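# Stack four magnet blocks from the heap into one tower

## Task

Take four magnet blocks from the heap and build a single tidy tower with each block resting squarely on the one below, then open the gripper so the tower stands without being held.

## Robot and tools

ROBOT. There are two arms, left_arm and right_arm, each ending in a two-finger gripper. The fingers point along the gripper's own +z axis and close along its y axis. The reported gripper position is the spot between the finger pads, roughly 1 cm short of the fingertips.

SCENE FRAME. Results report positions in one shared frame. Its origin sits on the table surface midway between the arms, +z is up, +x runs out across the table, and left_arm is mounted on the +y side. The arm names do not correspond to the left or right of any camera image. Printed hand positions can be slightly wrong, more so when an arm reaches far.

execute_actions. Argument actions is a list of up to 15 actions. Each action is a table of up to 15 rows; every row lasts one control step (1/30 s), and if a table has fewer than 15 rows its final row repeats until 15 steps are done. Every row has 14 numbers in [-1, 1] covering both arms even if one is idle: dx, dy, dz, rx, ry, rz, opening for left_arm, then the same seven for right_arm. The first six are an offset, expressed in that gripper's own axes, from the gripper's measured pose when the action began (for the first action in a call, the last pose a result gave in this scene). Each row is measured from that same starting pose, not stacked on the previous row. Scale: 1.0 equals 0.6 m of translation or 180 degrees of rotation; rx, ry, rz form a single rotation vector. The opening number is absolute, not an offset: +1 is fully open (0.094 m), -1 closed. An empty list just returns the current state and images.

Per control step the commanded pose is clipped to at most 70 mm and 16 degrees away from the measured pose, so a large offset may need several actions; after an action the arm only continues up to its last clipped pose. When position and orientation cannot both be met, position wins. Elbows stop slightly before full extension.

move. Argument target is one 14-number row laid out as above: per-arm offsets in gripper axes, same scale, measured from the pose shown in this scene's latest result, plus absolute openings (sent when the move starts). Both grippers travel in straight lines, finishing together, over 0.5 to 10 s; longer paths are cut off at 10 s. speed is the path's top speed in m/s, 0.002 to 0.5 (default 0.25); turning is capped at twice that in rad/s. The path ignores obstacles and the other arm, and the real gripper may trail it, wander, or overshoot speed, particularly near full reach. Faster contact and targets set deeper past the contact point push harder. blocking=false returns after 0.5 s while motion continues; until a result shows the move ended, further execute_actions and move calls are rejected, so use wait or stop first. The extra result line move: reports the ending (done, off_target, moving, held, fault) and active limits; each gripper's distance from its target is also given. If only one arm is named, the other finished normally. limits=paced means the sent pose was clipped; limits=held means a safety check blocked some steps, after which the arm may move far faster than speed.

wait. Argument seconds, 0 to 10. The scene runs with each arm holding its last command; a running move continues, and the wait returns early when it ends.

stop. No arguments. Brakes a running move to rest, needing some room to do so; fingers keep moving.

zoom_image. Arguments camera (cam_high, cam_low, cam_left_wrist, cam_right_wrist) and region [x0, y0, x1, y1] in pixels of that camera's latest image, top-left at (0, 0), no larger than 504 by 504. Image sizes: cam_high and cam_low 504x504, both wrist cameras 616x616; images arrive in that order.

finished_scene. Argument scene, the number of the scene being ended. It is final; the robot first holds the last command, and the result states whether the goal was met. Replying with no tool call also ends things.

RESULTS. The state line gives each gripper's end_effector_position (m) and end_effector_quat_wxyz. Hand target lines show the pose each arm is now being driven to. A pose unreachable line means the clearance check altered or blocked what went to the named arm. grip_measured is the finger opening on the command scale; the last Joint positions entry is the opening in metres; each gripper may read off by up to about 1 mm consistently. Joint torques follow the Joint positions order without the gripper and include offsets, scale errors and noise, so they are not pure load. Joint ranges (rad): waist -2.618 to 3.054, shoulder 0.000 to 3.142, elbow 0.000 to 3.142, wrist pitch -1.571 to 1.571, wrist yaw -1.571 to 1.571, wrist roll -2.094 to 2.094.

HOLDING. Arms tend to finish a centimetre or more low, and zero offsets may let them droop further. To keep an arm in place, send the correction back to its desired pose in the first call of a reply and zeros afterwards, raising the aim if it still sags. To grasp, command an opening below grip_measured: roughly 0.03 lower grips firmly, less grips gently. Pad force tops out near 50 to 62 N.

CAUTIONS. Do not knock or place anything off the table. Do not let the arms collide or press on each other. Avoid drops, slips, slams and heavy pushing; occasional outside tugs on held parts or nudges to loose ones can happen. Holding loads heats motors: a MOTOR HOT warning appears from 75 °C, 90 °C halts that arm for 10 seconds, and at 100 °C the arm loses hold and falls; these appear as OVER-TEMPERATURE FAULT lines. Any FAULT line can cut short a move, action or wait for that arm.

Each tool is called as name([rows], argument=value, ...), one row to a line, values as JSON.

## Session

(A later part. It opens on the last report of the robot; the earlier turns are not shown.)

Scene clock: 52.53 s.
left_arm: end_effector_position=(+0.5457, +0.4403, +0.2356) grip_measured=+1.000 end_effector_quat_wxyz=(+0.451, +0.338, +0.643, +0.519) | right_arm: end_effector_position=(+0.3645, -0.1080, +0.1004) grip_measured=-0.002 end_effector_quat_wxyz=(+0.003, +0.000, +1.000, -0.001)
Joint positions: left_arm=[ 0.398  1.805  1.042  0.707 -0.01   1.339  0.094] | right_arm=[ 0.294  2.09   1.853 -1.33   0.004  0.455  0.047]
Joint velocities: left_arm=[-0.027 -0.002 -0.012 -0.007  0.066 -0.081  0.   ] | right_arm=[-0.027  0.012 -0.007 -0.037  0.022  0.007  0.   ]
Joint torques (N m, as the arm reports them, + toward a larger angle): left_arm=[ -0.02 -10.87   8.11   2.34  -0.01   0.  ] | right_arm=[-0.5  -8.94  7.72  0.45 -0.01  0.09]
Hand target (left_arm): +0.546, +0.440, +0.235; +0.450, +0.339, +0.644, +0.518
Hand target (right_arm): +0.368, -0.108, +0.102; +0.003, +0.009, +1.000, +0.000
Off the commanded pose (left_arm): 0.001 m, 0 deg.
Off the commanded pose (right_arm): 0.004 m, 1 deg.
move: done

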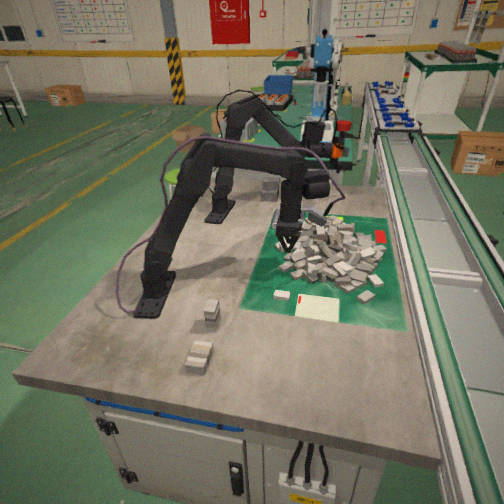

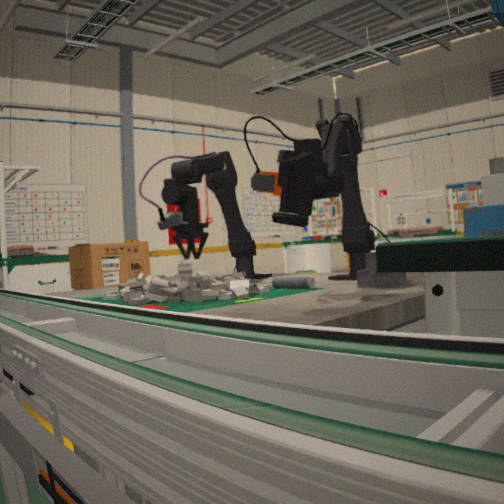

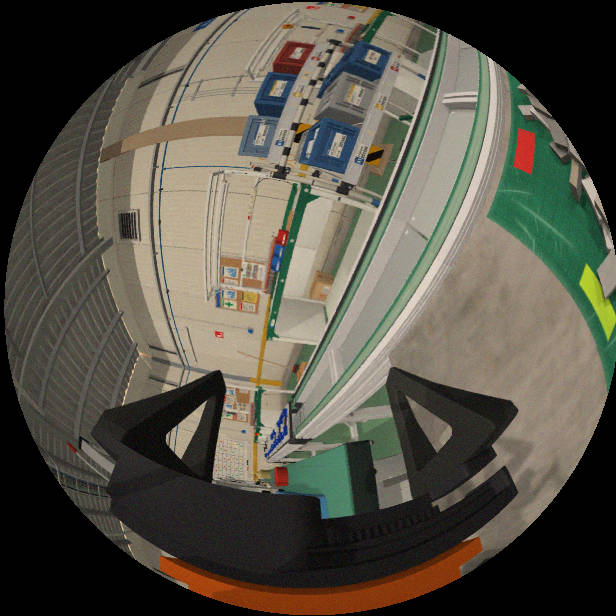

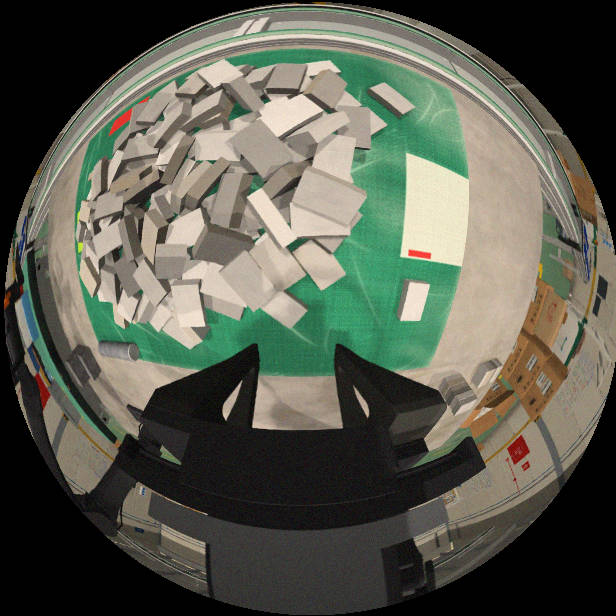

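move(target=[0,0,0,0,0,0,1, -0.043,-0.035,0.09,0,0.0,-0.217,-0.1], speed=0.2)

zoom_image(camera="cam_right_wrist", region=[150, 150, 450, 450])

Scene clock: 57.00 s.
left_arm: end_effector_position=(+0.5457, +0.4403, +0.2363) grip_measured=+1.000 end_effector_quat_wxyz=(+0.452, +0.338, +0.642, +0.519) | right_arm: end_effector_position=(+0.3928, -0.1240, +0.0571) grip_measured=-0.097 end_effector_quat_wxyz=(+0.015, -0.332, +0.943, -0.001)
Joint positions: left_arm=[ 0.398  1.805  1.042  0.71  -0.01   1.339  0.094] | right_arm=[ 0.231  2.158  1.787 -1.171  0.004 -0.286  0.042]
Joint velocities: left_arm=[ 0.012  0.012 -0.007  0.051 -0.022 -0.007  0.   ] | right_arm=[-0.002 -0.012 -0.007 -0.007  0.007 -0.051 -0.001]
Joint torques (N m, as the arm reports them, + toward a larger angle): left_arm=[ -0.02 -10.87   8.1    2.34  -0.01   0.  ] | right_arm=[-0.7  -9.4   4.19  0.72 -0.07 -0.09]
Hand target (left_arm): +0.546, +0.440, +0.236; +0.451, +0.338, +0.643, +0.519
Hand target (right_arm): +0.390, -0.129, +0.046; +0.002, -0.334, +0.943, -0.002
Off the commanded pose (left_arm): 0.001 m, 0 deg.
Off the commanded pose (right_arm): 0.012 m, 1 deg.
move: off_target (right_arm)

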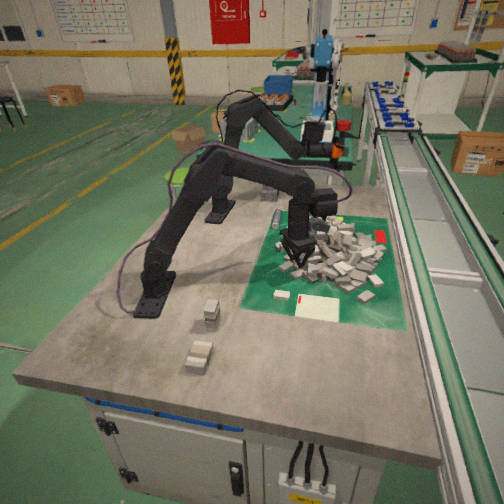

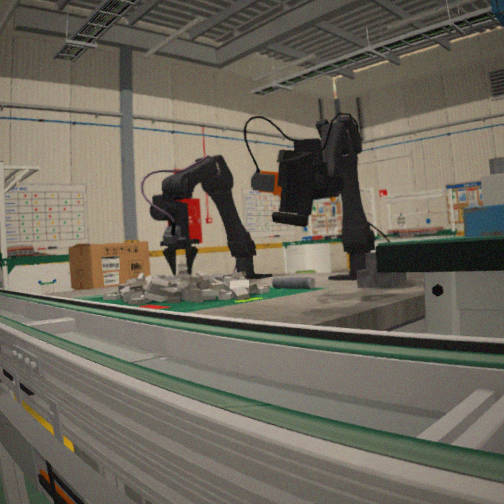

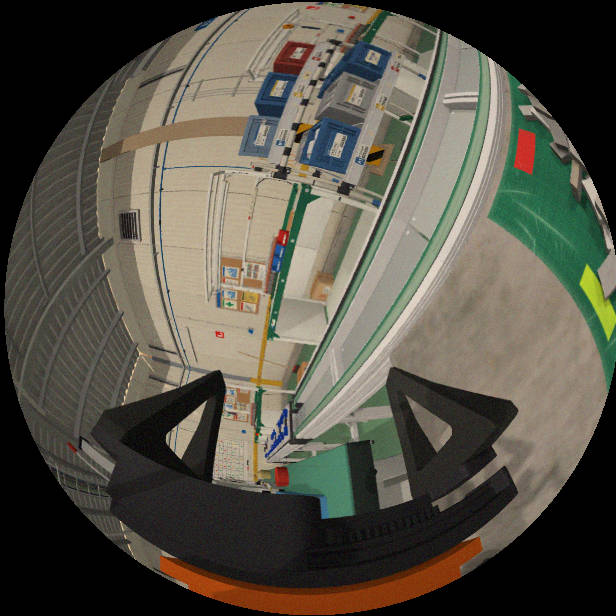

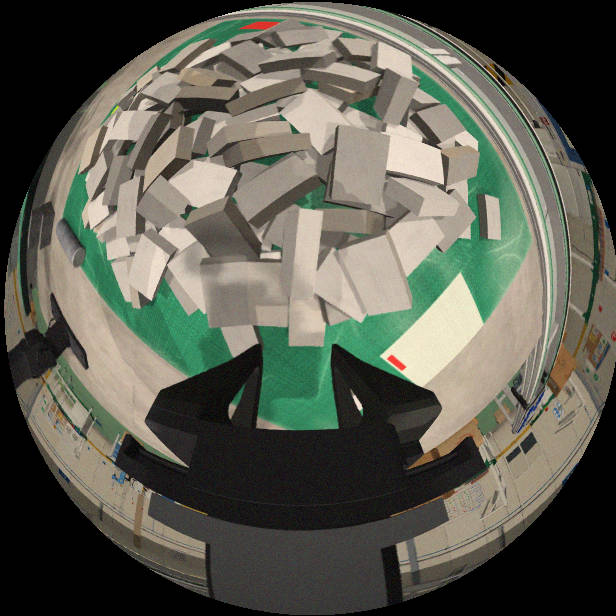

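Region (150, 150, 450, 450) of cam_right_wrist's 616x616 image, scaled by 1.680, with more detail than that image has.

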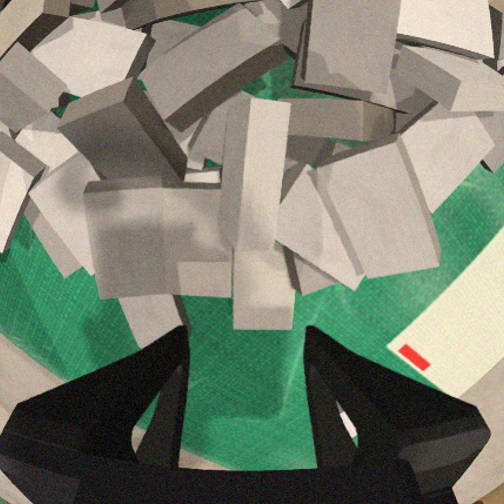

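move(target=[0,0,0,0,0,0,1, 0.02,-0.015,0.057,0,0.01,0,-0.15], speed=0.06)

zoom_image(camera="cam_right_wrist", region=[150, 150, 450, 450])

Scene clock: 61.47 s.
left_arm: end_effector_position=(+0.5458, +0.4403, +0.2370) grip_measured=+1.000 end_effector_quat_wxyz=(+0.452, +0.337, +0.641, +0.520) | right_arm: end_effector_position=(+0.3922, -0.1321, +0.0334) grip_measured=-0.148 end_effector_quat_wxyz=(+0.011, -0.330, +0.944, -0.002)
Joint positions: left_arm=[ 0.398  1.805  1.042  0.713 -0.01   1.339  0.094] | right_arm=[ 0.214  2.168  1.707 -1.088  0.004 -0.3    0.04 ]
Joint velocities: left_arm=[-0.002 -0.012  0.002  0.007 -0.051 -0.051  0.   ] | right_arm=[-0.002  0.002 -0.002  0.022 -0.051 -0.066  0.002]
Joint torques (N m, as the arm reports them, + toward a larger angle): left_arm=[ -0.01 -10.87   8.09   2.34  -0.01   0.  ] | right_arm=[-0.69 -9.35  4.06  0.69  0.05 -0.11]
Hand target (left_arm): +0.546, +0.440, +0.236; +0.452, +0.338, +0.642, +0.519
Hand target (right_arm): +0.389, -0.138, +0.023; -0.001, -0.332, +0.943, -0.006
Off the commanded pose (left_arm): 0.001 m, 0 deg.
Off the commanded pose (right_arm): 0.013 m, 1 deg.
move: off_target (right_arm)

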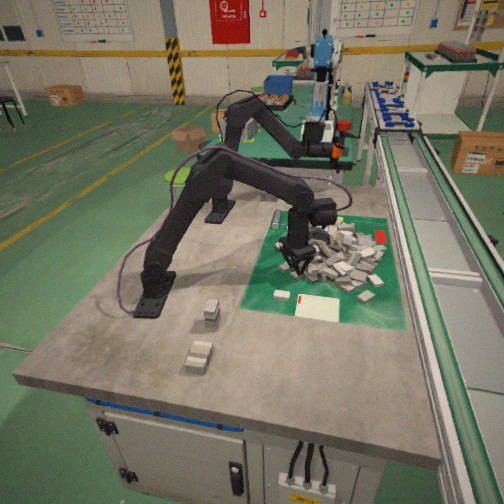

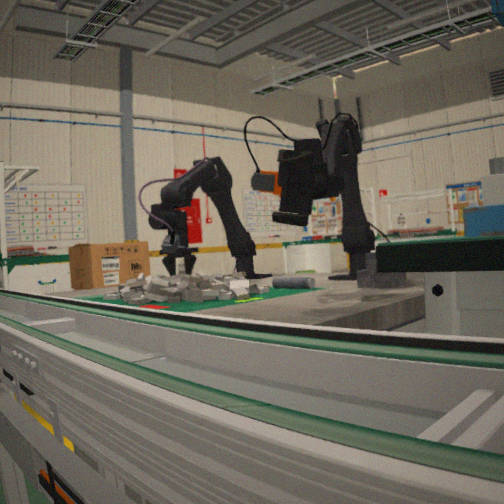

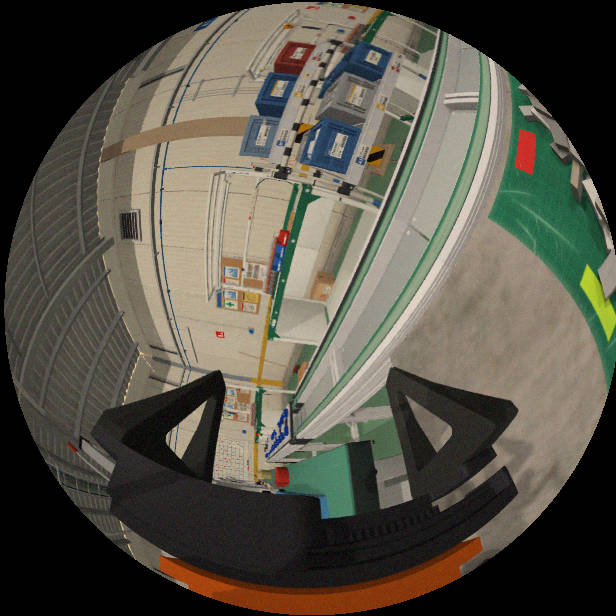

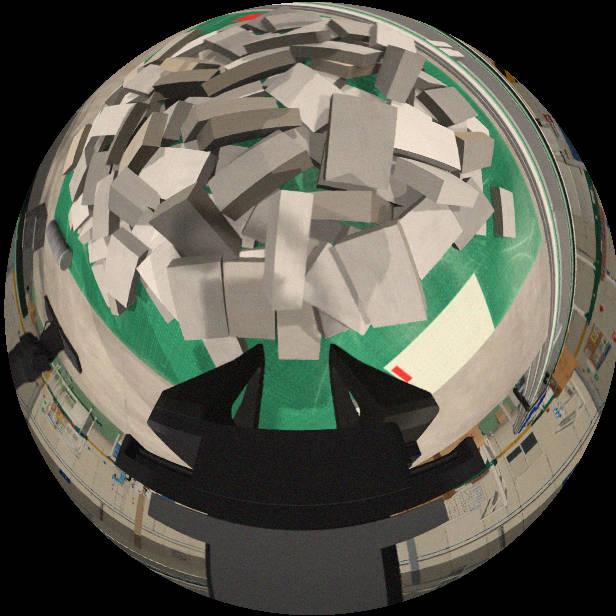

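Region (150, 150, 450, 450) of cam_right_wrist's 616x616 image, scaled by 1.680, with more detail than that image has.

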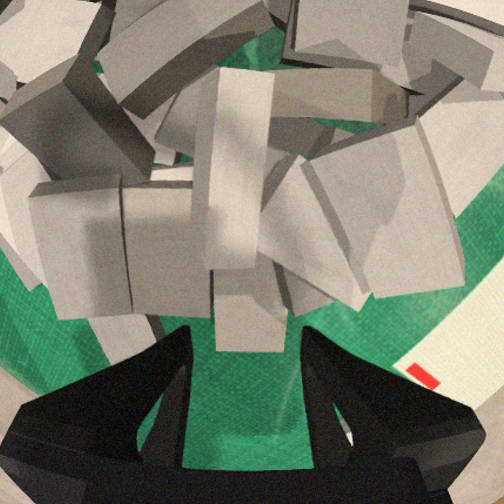

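move(target=[0,0,0,0,0,0,1, 0.008,-0.002,0.052,0,0.007,0,-0.15], speed=0.04)

zoom_image(camera="cam_right_wrist", region=[150, 150, 450, 450])

Scene clock: 64.33 s.
left_arm: end_effector_position=(+0.5458, +0.4403, +0.2375) grip_measured=+1.000 end_effector_quat_wxyz=(+0.453, +0.337, +0.641, +0.521) | right_arm: end_effector_position=(+0.3894, -0.1332, +0.0144) grip_measured=-0.148 end_effector_quat_wxyz=(+0.004, -0.331, +0.944, -0.002)
Joint positions: left_arm=[ 0.398  1.805  1.042  0.715 -0.01   1.339  0.094] | right_arm=[ 0.214  2.188  1.663 -1.037  0.004 -0.301  0.04 ]
Joint velocities: left_arm=[ 0.002 -0.012 -0.007 -0.022 -0.066  0.051  0.   ] | right_arm=[-0.012 -0.002 -0.012 -0.037 -0.037  0.007  0.001]
Joint torques (N m, as the arm reports them, + toward a larger angle): left_arm=[ -0.02 -10.88   8.1    2.35  -0.01   0.  ] | right_arm=[-0.25 -8.98  4.01  0.93  0.03  0.01]
Hand target (left_arm): +0.546, +0.440, +0.237; +0.452, +0.337, +0.641, +0.520
Hand target (right_arm): +0.389, -0.136, +0.002; +0.000, -0.330, +0.944, -0.005
Off the commanded pose (left_arm): 0.001 m, 0 deg.
Off the commanded pose (right_arm): 0.012 m, 1 deg.
move: off_target (right_arm)

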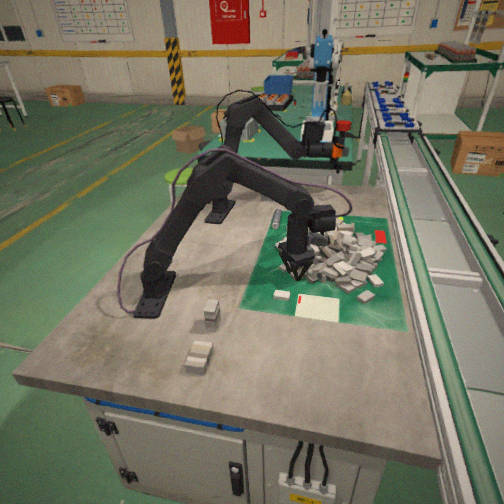

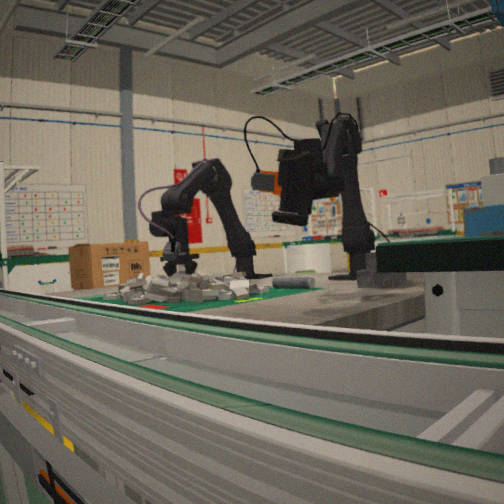

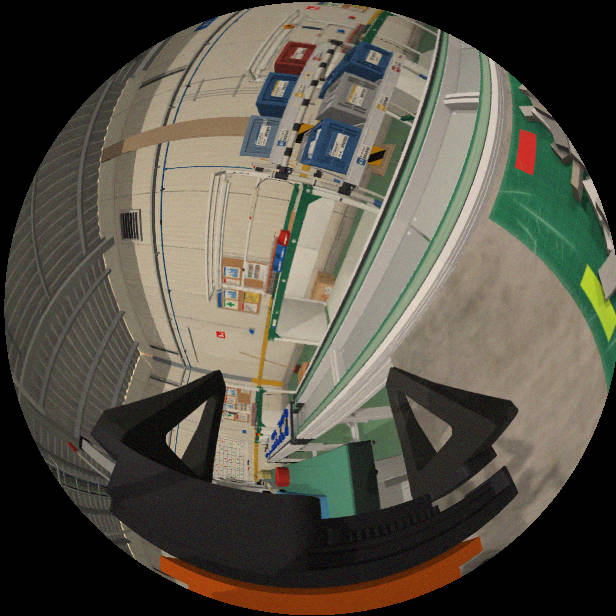

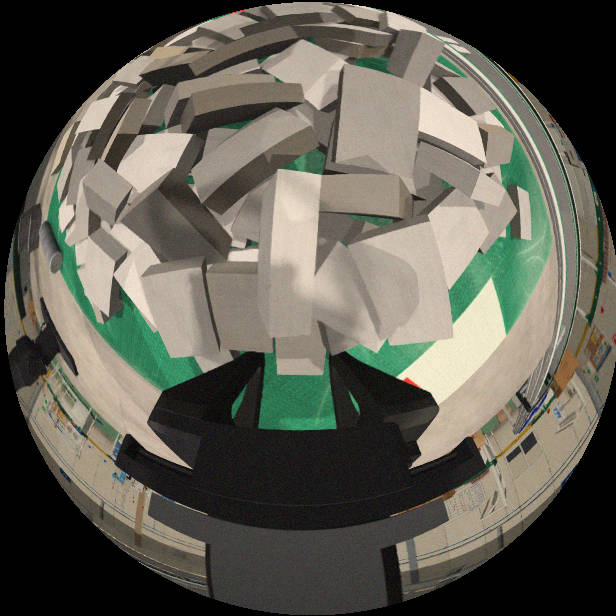

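Region (150, 150, 450, 450) of cam_right_wrist's 616x616 image, scaled by 1.680, with more detail than that image has.

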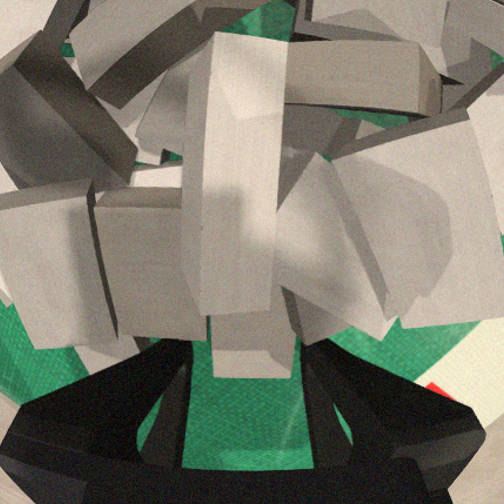

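execute_actions([
  [[0,0,0,0,0,0,1, 0,0,0.005,0,0,0,-0.33]],
  [[0,0,0,0,0,0,1, 0,0,0.005,0,0,0,-0.465]],
])

move(target=[0,0,0,0,0,0,1, 0.07,0,0.0,0,0,0,-0.465], speed=0.05)

Scene clock: 66.27 s.
left_arm: end_effector_position=(+0.5459, +0.4403, +0.2388) grip_measured=+1.000 end_effector_quat_wxyz=(+0.454, +0.336, +0.639, +0.522) | right_arm: end_effector_position=(+0.3895, -0.1340, +0.0144) grip_measured=-0.435 end_effector_quat_wxyz=(+0.004, -0.331, +0.944, -0.004)
Joint positions: left_arm=[ 0.398  1.805  1.042  0.72  -0.01   1.339  0.094] | right_arm=[ 0.214  2.188  1.663 -1.037  0.009 -0.301  0.027]
Joint velocities: left_arm=[ 0.002 -0.007  0.022 -0.037 -0.066 -0.022  0.   ] | right_arm=[-0.012 -0.002  0.012 -0.022 -0.066 -0.007 -0.001]
Joint torques (N m, as the arm reports them, + toward a larger angle): left_arm=[ -0.02 -10.87   8.1    2.35  -0.01   0.  ] | right_arm=[ -0.1  -10.18   5.02   0.7   -0.03  -0.01]
Hand target (left_arm): +0.546, +0.440, +0.238; +0.453, +0.337, +0.640, +0.521
Hand target (right_arm): +0.389, -0.133, +0.011; +0.004, -0.331, +0.944, -0.002
Off the commanded pose (left_arm): 0.001 m, 0 deg.
Off the commanded pose (right_arm): 0.003 m, 0 deg.

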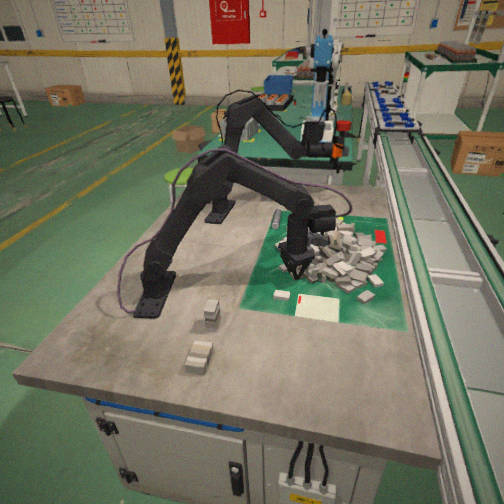

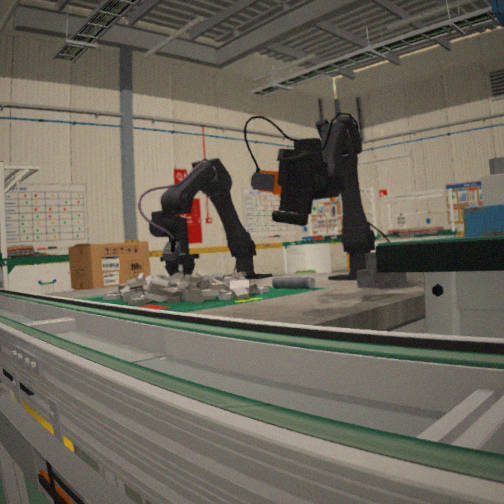

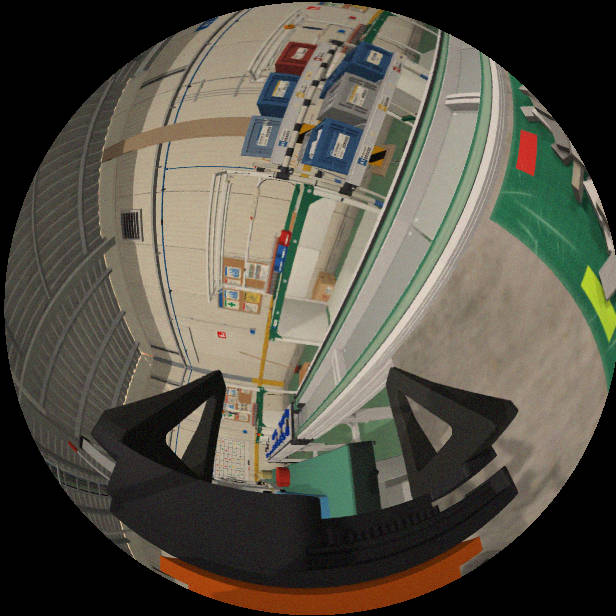

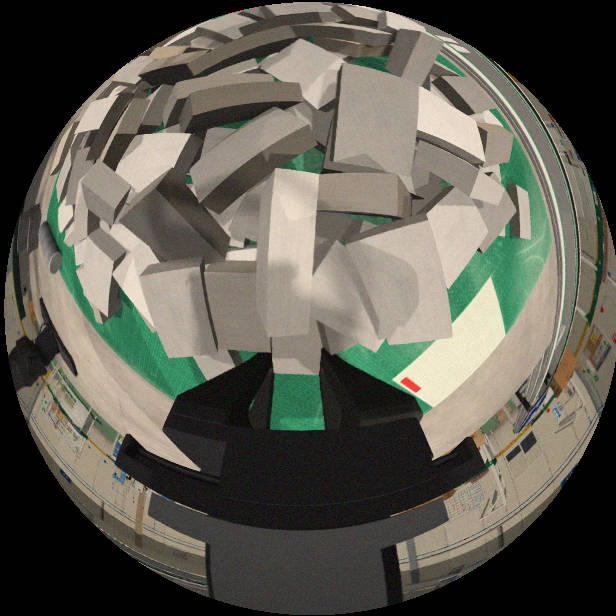

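Scene clock: 67.40 s.
left_arm: end_effector_position=(+0.5459, +0.4403, +0.2394) grip_measured=+1.000 end_effector_quat_wxyz=(+0.455, +0.336, +0.638, +0.523) | right_arm: end_effector_position=(+0.3601, -0.1554, +0.0136) grip_measured=-0.435 end_effector_quat_wxyz=(+0.004, -0.330, +0.944, -0.004)
Joint positions: left_arm=[ 0.398  1.805  1.042  0.723 -0.01   1.339  0.094] | right_arm=[ 0.19   2.06   1.456 -0.959  0.009 -0.323  0.027]
Joint velocities: left_arm=[-0.022 -0.002  0.002  0.095  0.022 -0.051  0.   ] | right_arm=[-0.002  0.002  0.007 -0.11  -0.022 -0.051  0.001]
Joint torques (N m, as the arm reports them, + toward a larger angle): left_arm=[ -0.03 -10.86   8.1    2.34  -0.01   0.  ] | right_arm=[ -0.96 -10.72   3.68   0.65  -0.02  -0.06]
Hand target (left_arm): +0.546, +0.440, +0.239; +0.454, +0.336, +0.639, +0.522
Hand target (right_arm): +0.357, -0.160, +0.014; +0.004, -0.331, +0.944, -0.004
Off the commanded pose (left_arm): 0.001 m, 0 deg.
Off the commanded pose (right_arm): 0.006 m, 0 deg.
move: done

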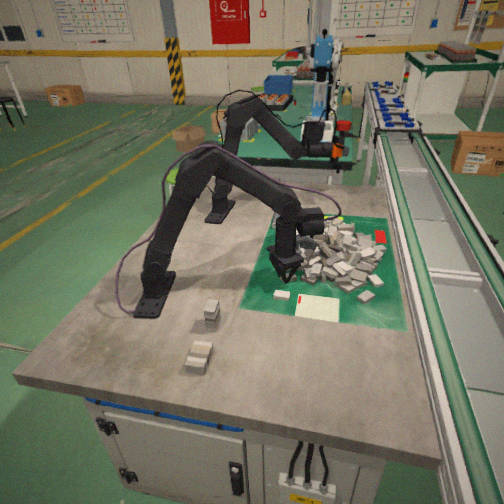

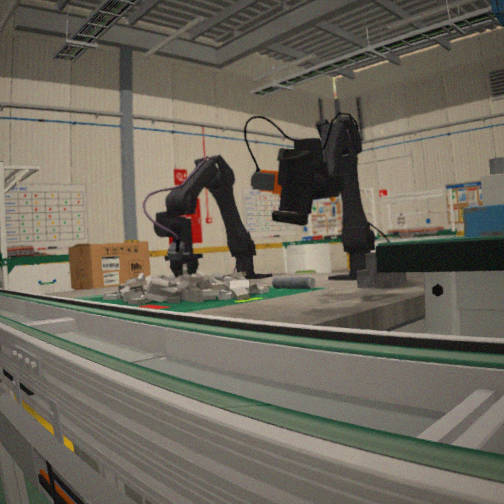

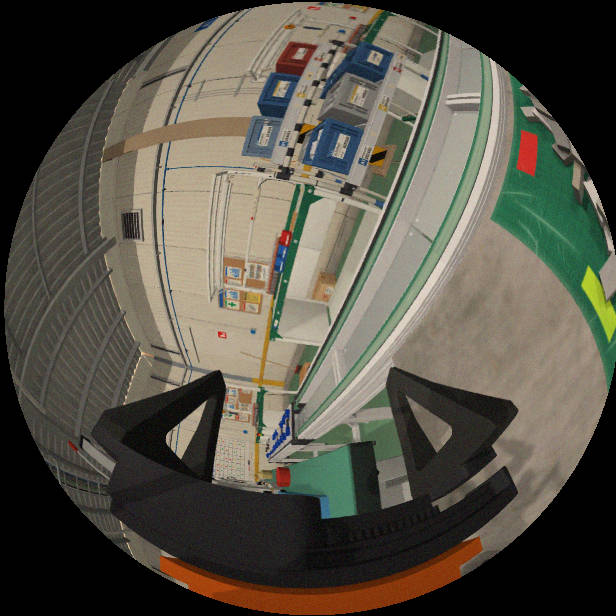

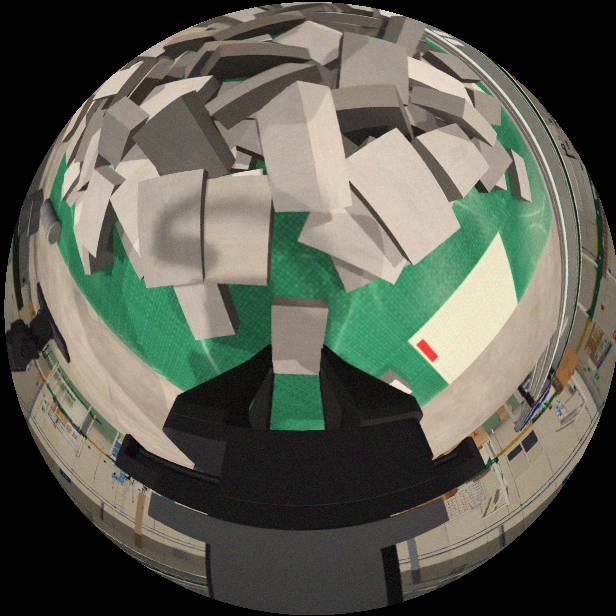

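move(target=[0,0,0,0,0,0,1, 0,0,-0.055,0,0,0.221,-0.465], speed=0.25)

move(target=[0,0,0,0,0,0,1, 0.015,-0.135,0,0,0,0,-0.465], speed=0.15)

zoom_image(camera="cam_right_wrist", region=[150, 150, 450, 450])

zoom_image(camera="cam_high", region=[230, 240, 330, 320])

Scene clock: 71.70 s.
left_arm: end_effector_position=(+0.5459, +0.4404, +0.2401) grip_measured=+1.000 end_effector_quat_wxyz=(+0.455, +0.335, +0.638, +0.523) | right_arm: end_effector_position=(+0.3520, -0.1583, +0.0318) grip_measured=-0.436 end_effector_quat_wxyz=(-0.013, +0.004, +1.000, -0.009)
Joint positions: left_arm=[ 0.398  1.805  1.042  0.725 -0.01   1.339  0.094] | right_arm=[ 0.19   2.041  1.503 -1.064  0.009  0.358  0.026]
Joint velocities: left_arm=[-0.007 -0.002  0.012  0.022 -0.022 -0.037  0.   ] | right_arm=[-0.022 -0.007  0.007 -0.037 -0.007 -0.037  0.002]
Joint torques (N m, as the arm reports them, + toward a larger angle): left_arm=[ -0.02 -10.87   8.1    2.34  -0.01   0.  ] | right_arm=[  0.04 -10.87   7.58   0.36  -0.04   0.09]
Hand target (left_arm): +0.546, +0.440, +0.239; +0.455, +0.336, +0.638, +0.523
Hand target (right_arm): +0.360, -0.155, +0.046; +0.005, +0.011, +1.000, -0.002
Off the commanded pose (left_arm): 0.001 m, 0 deg.
Off the commanded pose (right_arm): 0.017 m, 2 deg.
move: off_target (right_arm)

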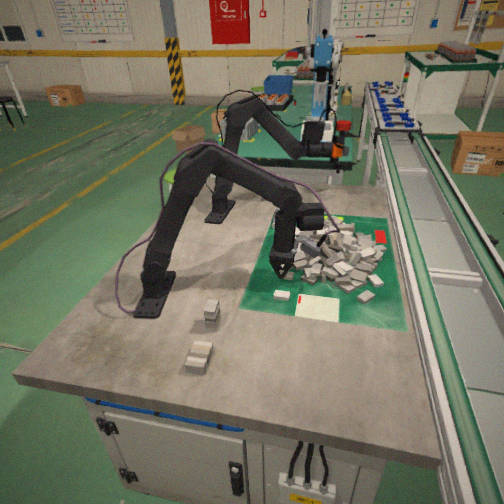

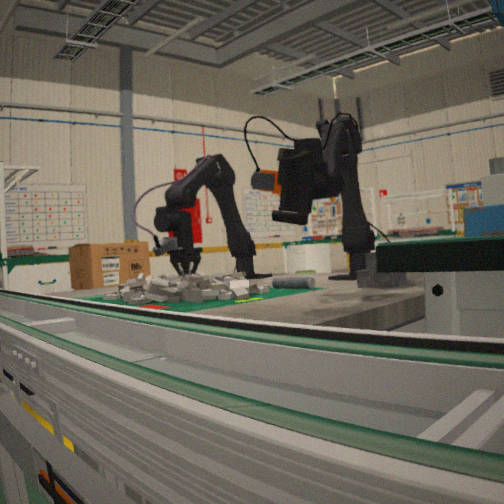

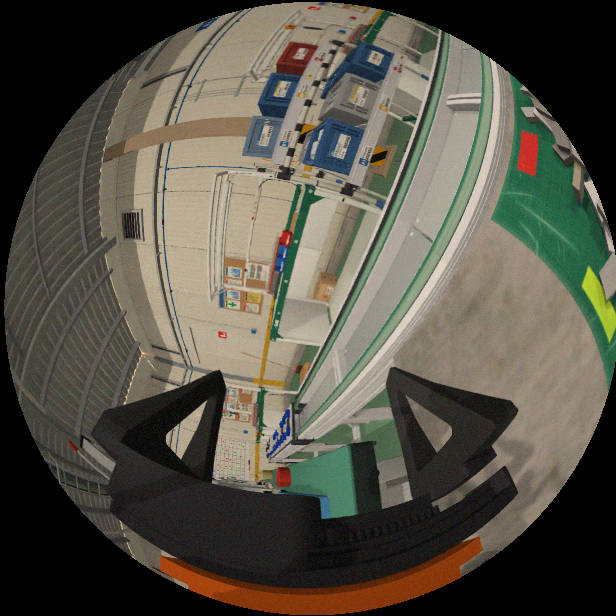

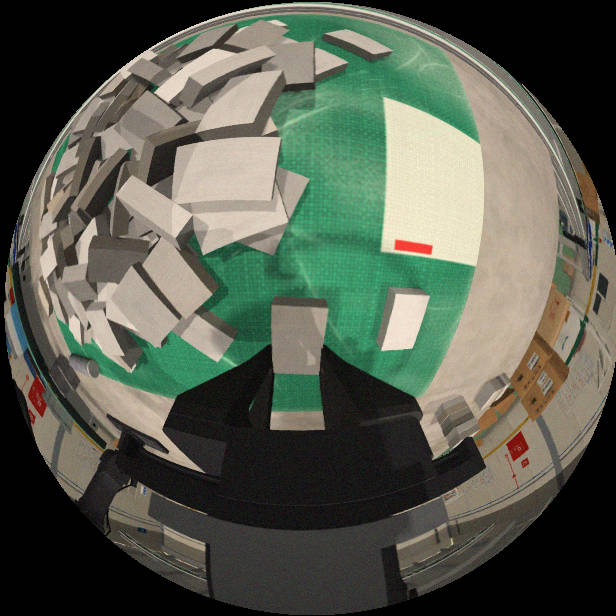

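Scene clock: 72.77 s.
left_arm: end_effector_position=(+0.5459, +0.4404, +0.2407) grip_measured=+1.000 end_effector_quat_wxyz=(+0.456, +0.335, +0.637, +0.524) | right_arm: end_effector_position=(+0.3440, -0.2382, +0.0301) grip_measured=-0.436 end_effector_quat_wxyz=(-0.021, +0.010, +1.000, -0.009)
Joint positions: left_arm=[ 0.398  1.805  1.042  0.728 -0.01   1.339  0.094] | right_arm=[-0.02   1.958  1.374 -1.032  0.011  0.161  0.026]
Joint velocities: left_arm=[ 0.007 -0.002 -0.012 -0.022  0.037 -0.051  0.   ] | right_arm=[ 0.007 -0.007 -0.002  0.125  0.007  0.022  0.   ]
Joint torques (N m, as the arm reports them, + toward a larger angle): left_arm=[  0.   -10.87   8.09   2.34  -0.01  -0.01] | right_arm=[ -0.13 -10.21   3.95   0.58   0.03  -0.09]
Hand target (left_arm): +0.546, +0.440, +0.240; +0.455, +0.335, +0.638, +0.523
Hand target (right_arm): +0.342, -0.240, +0.033; -0.013, +0.004, +1.000, -0.010
Off the commanded pose (left_arm): 0.001 m, 0 deg.
Off the commanded pose (right_arm): 0.004 m, 1 deg.
move: done

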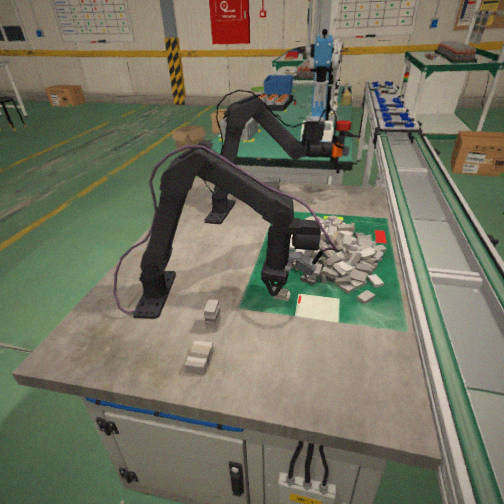

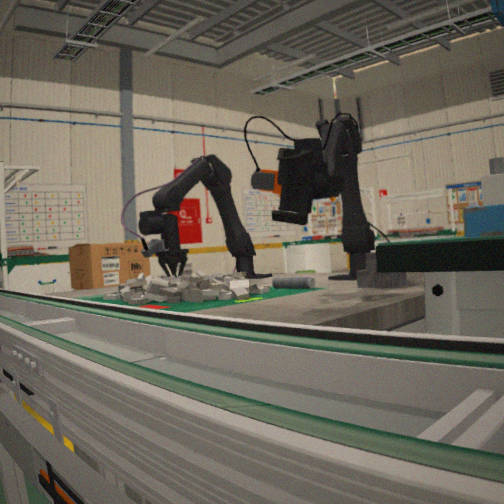

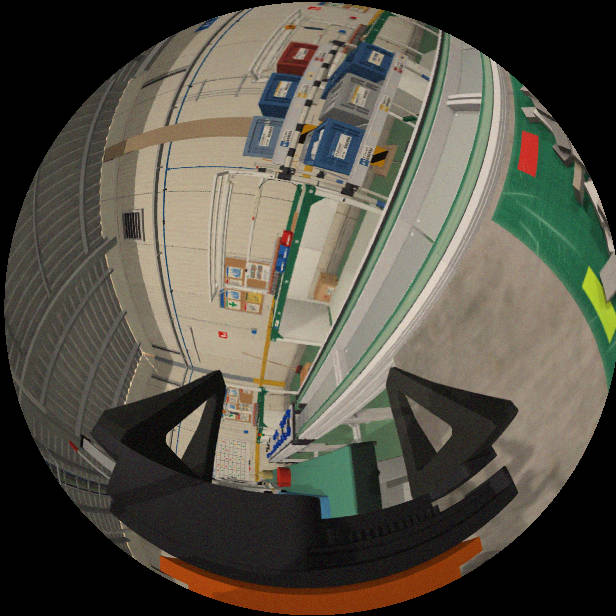

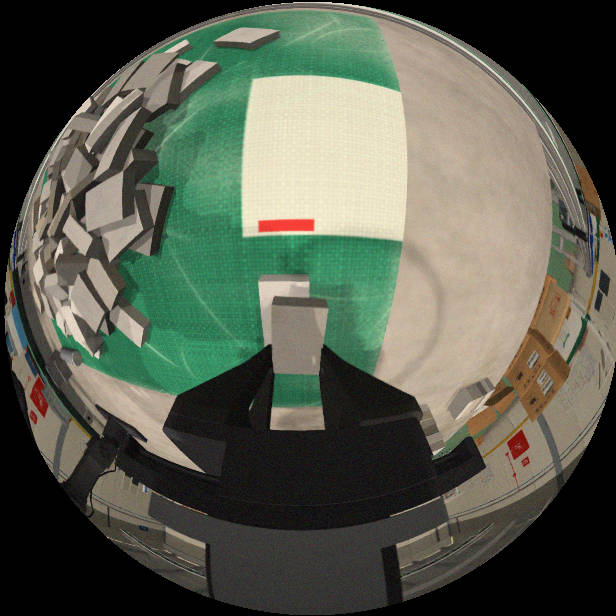

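Region (150, 150, 450, 450) of cam_right_wrist's 616x616 image, scaled by 1.680, with more detail than that image has.

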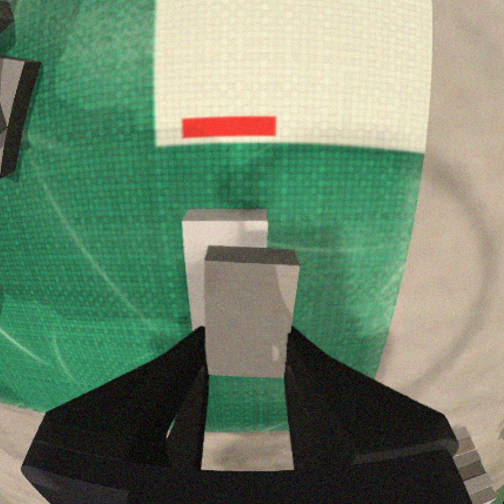

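Region (230, 240, 330, 320) of cam_high's 504x504 image, scaled by 5.040, with more detail than that image has; it fills the top 403 rows of this view, and the rest is white.

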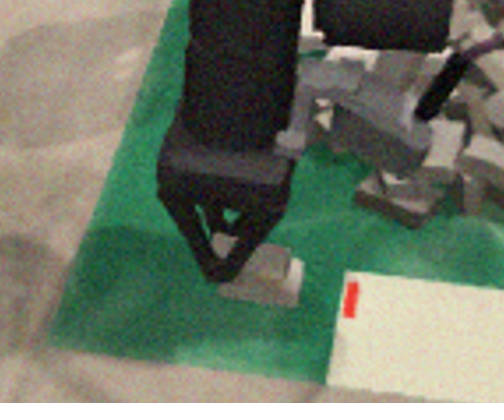

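move(target=[0,0,0,0,0,0,1, -0.015,0.018,-0.008,0,-0.016,-0.015,-0.465], speed=0.03)

zoom_image(camera="cam_right_wrist", region=[200, 230, 400, 430])

zoom_image(camera="cam_high", region=[250, 270, 310, 315])

Scene clock: 76.83 s.
left_arm: end_effector_position=(+0.5460, +0.4404, +0.2413) grip_measured=+1.000 end_effector_quat_wxyz=(+0.456, +0.334, +0.636, +0.525) | right_arm: end_effector_position=(+0.3487, -0.2303, +0.0299) grip_measured=-0.436 end_effector_quat_wxyz=(-0.010, -0.004, +1.000, -0.007)
Joint positions: left_arm=[ 0.398  1.805  1.042  0.73  -0.01   1.339  0.094] | right_arm=[ 0.001  1.958  1.374 -1.009  0.011  0.153  0.026]
Joint velocities: left_arm=[-0.002 -0.007 -0.002  0.022  0.095 -0.037  0.   ] | right_arm=[-0.017  0.002 -0.007  0.022 -0.037 -0.007 -0.001]
Joint torques (N m, as the arm reports them, + toward a larger angle): left_arm=[ -0.02 -10.86   8.09   2.34  -0.01   0.  ] | right_arm=[ 0.83 -9.32  5.65  0.66  0.05 -0.08]
Hand target (left_arm): +0.546, +0.440, +0.241; +0.456, +0.335, +0.637, +0.524
Hand target (right_arm): +0.353, -0.227, +0.034; +0.004, -0.013, +1.000, -0.008
Off the commanded pose (left_arm): 0.001 m, 0 deg.
Off the commanded pose (right_arm): 0.007 m, 2 deg.
move: done

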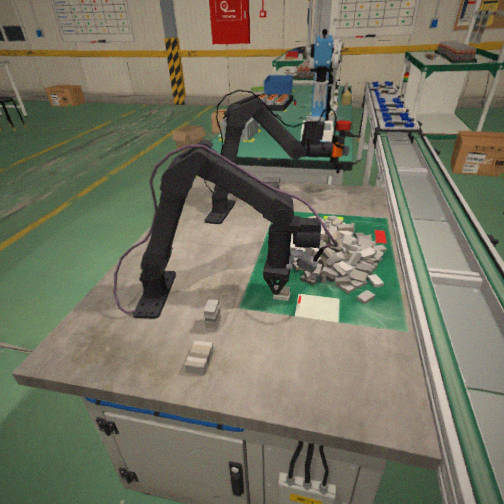

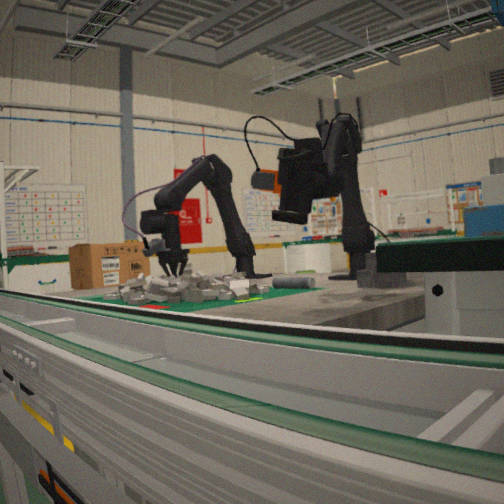

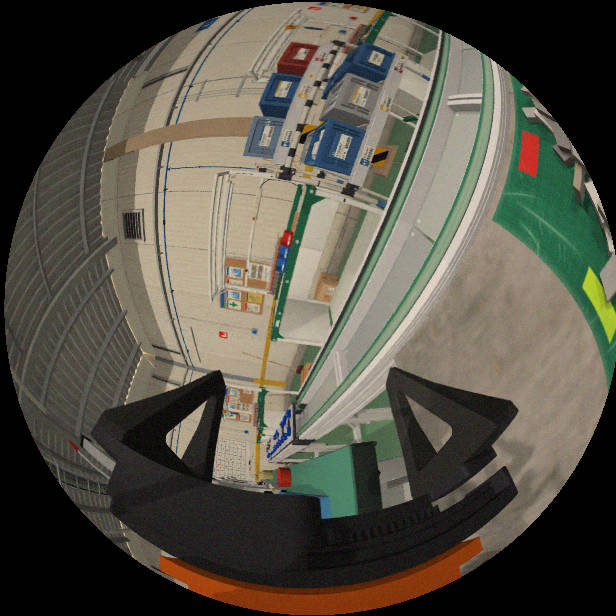

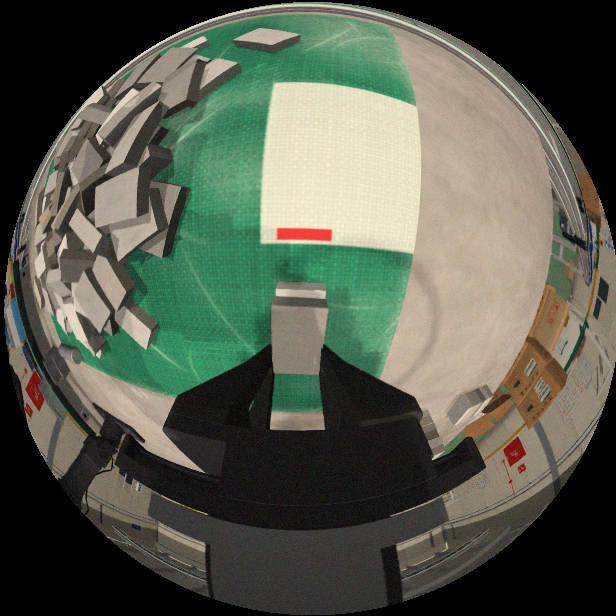

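Region (200, 230, 400, 430) of cam_right_wrist's 616x616 image, scaled by 2.520, with more detail than that image has.

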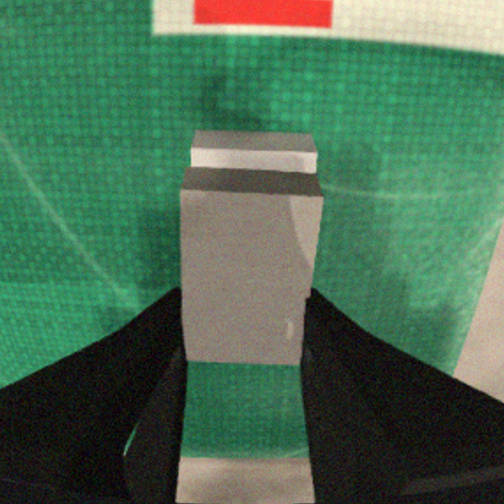

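Region (250, 270, 310, 315) of cam_high's 504x504 image, scaled by 8.400, with more detail than that image has; it fills the top 378 rows of this view, and the rest is white.

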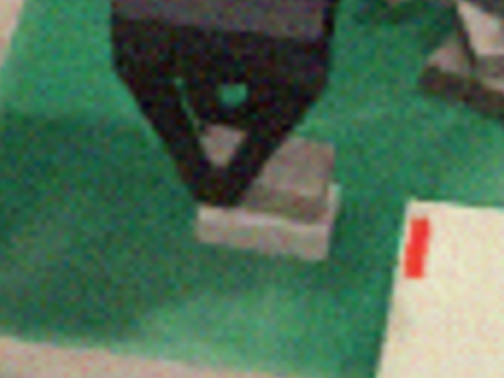

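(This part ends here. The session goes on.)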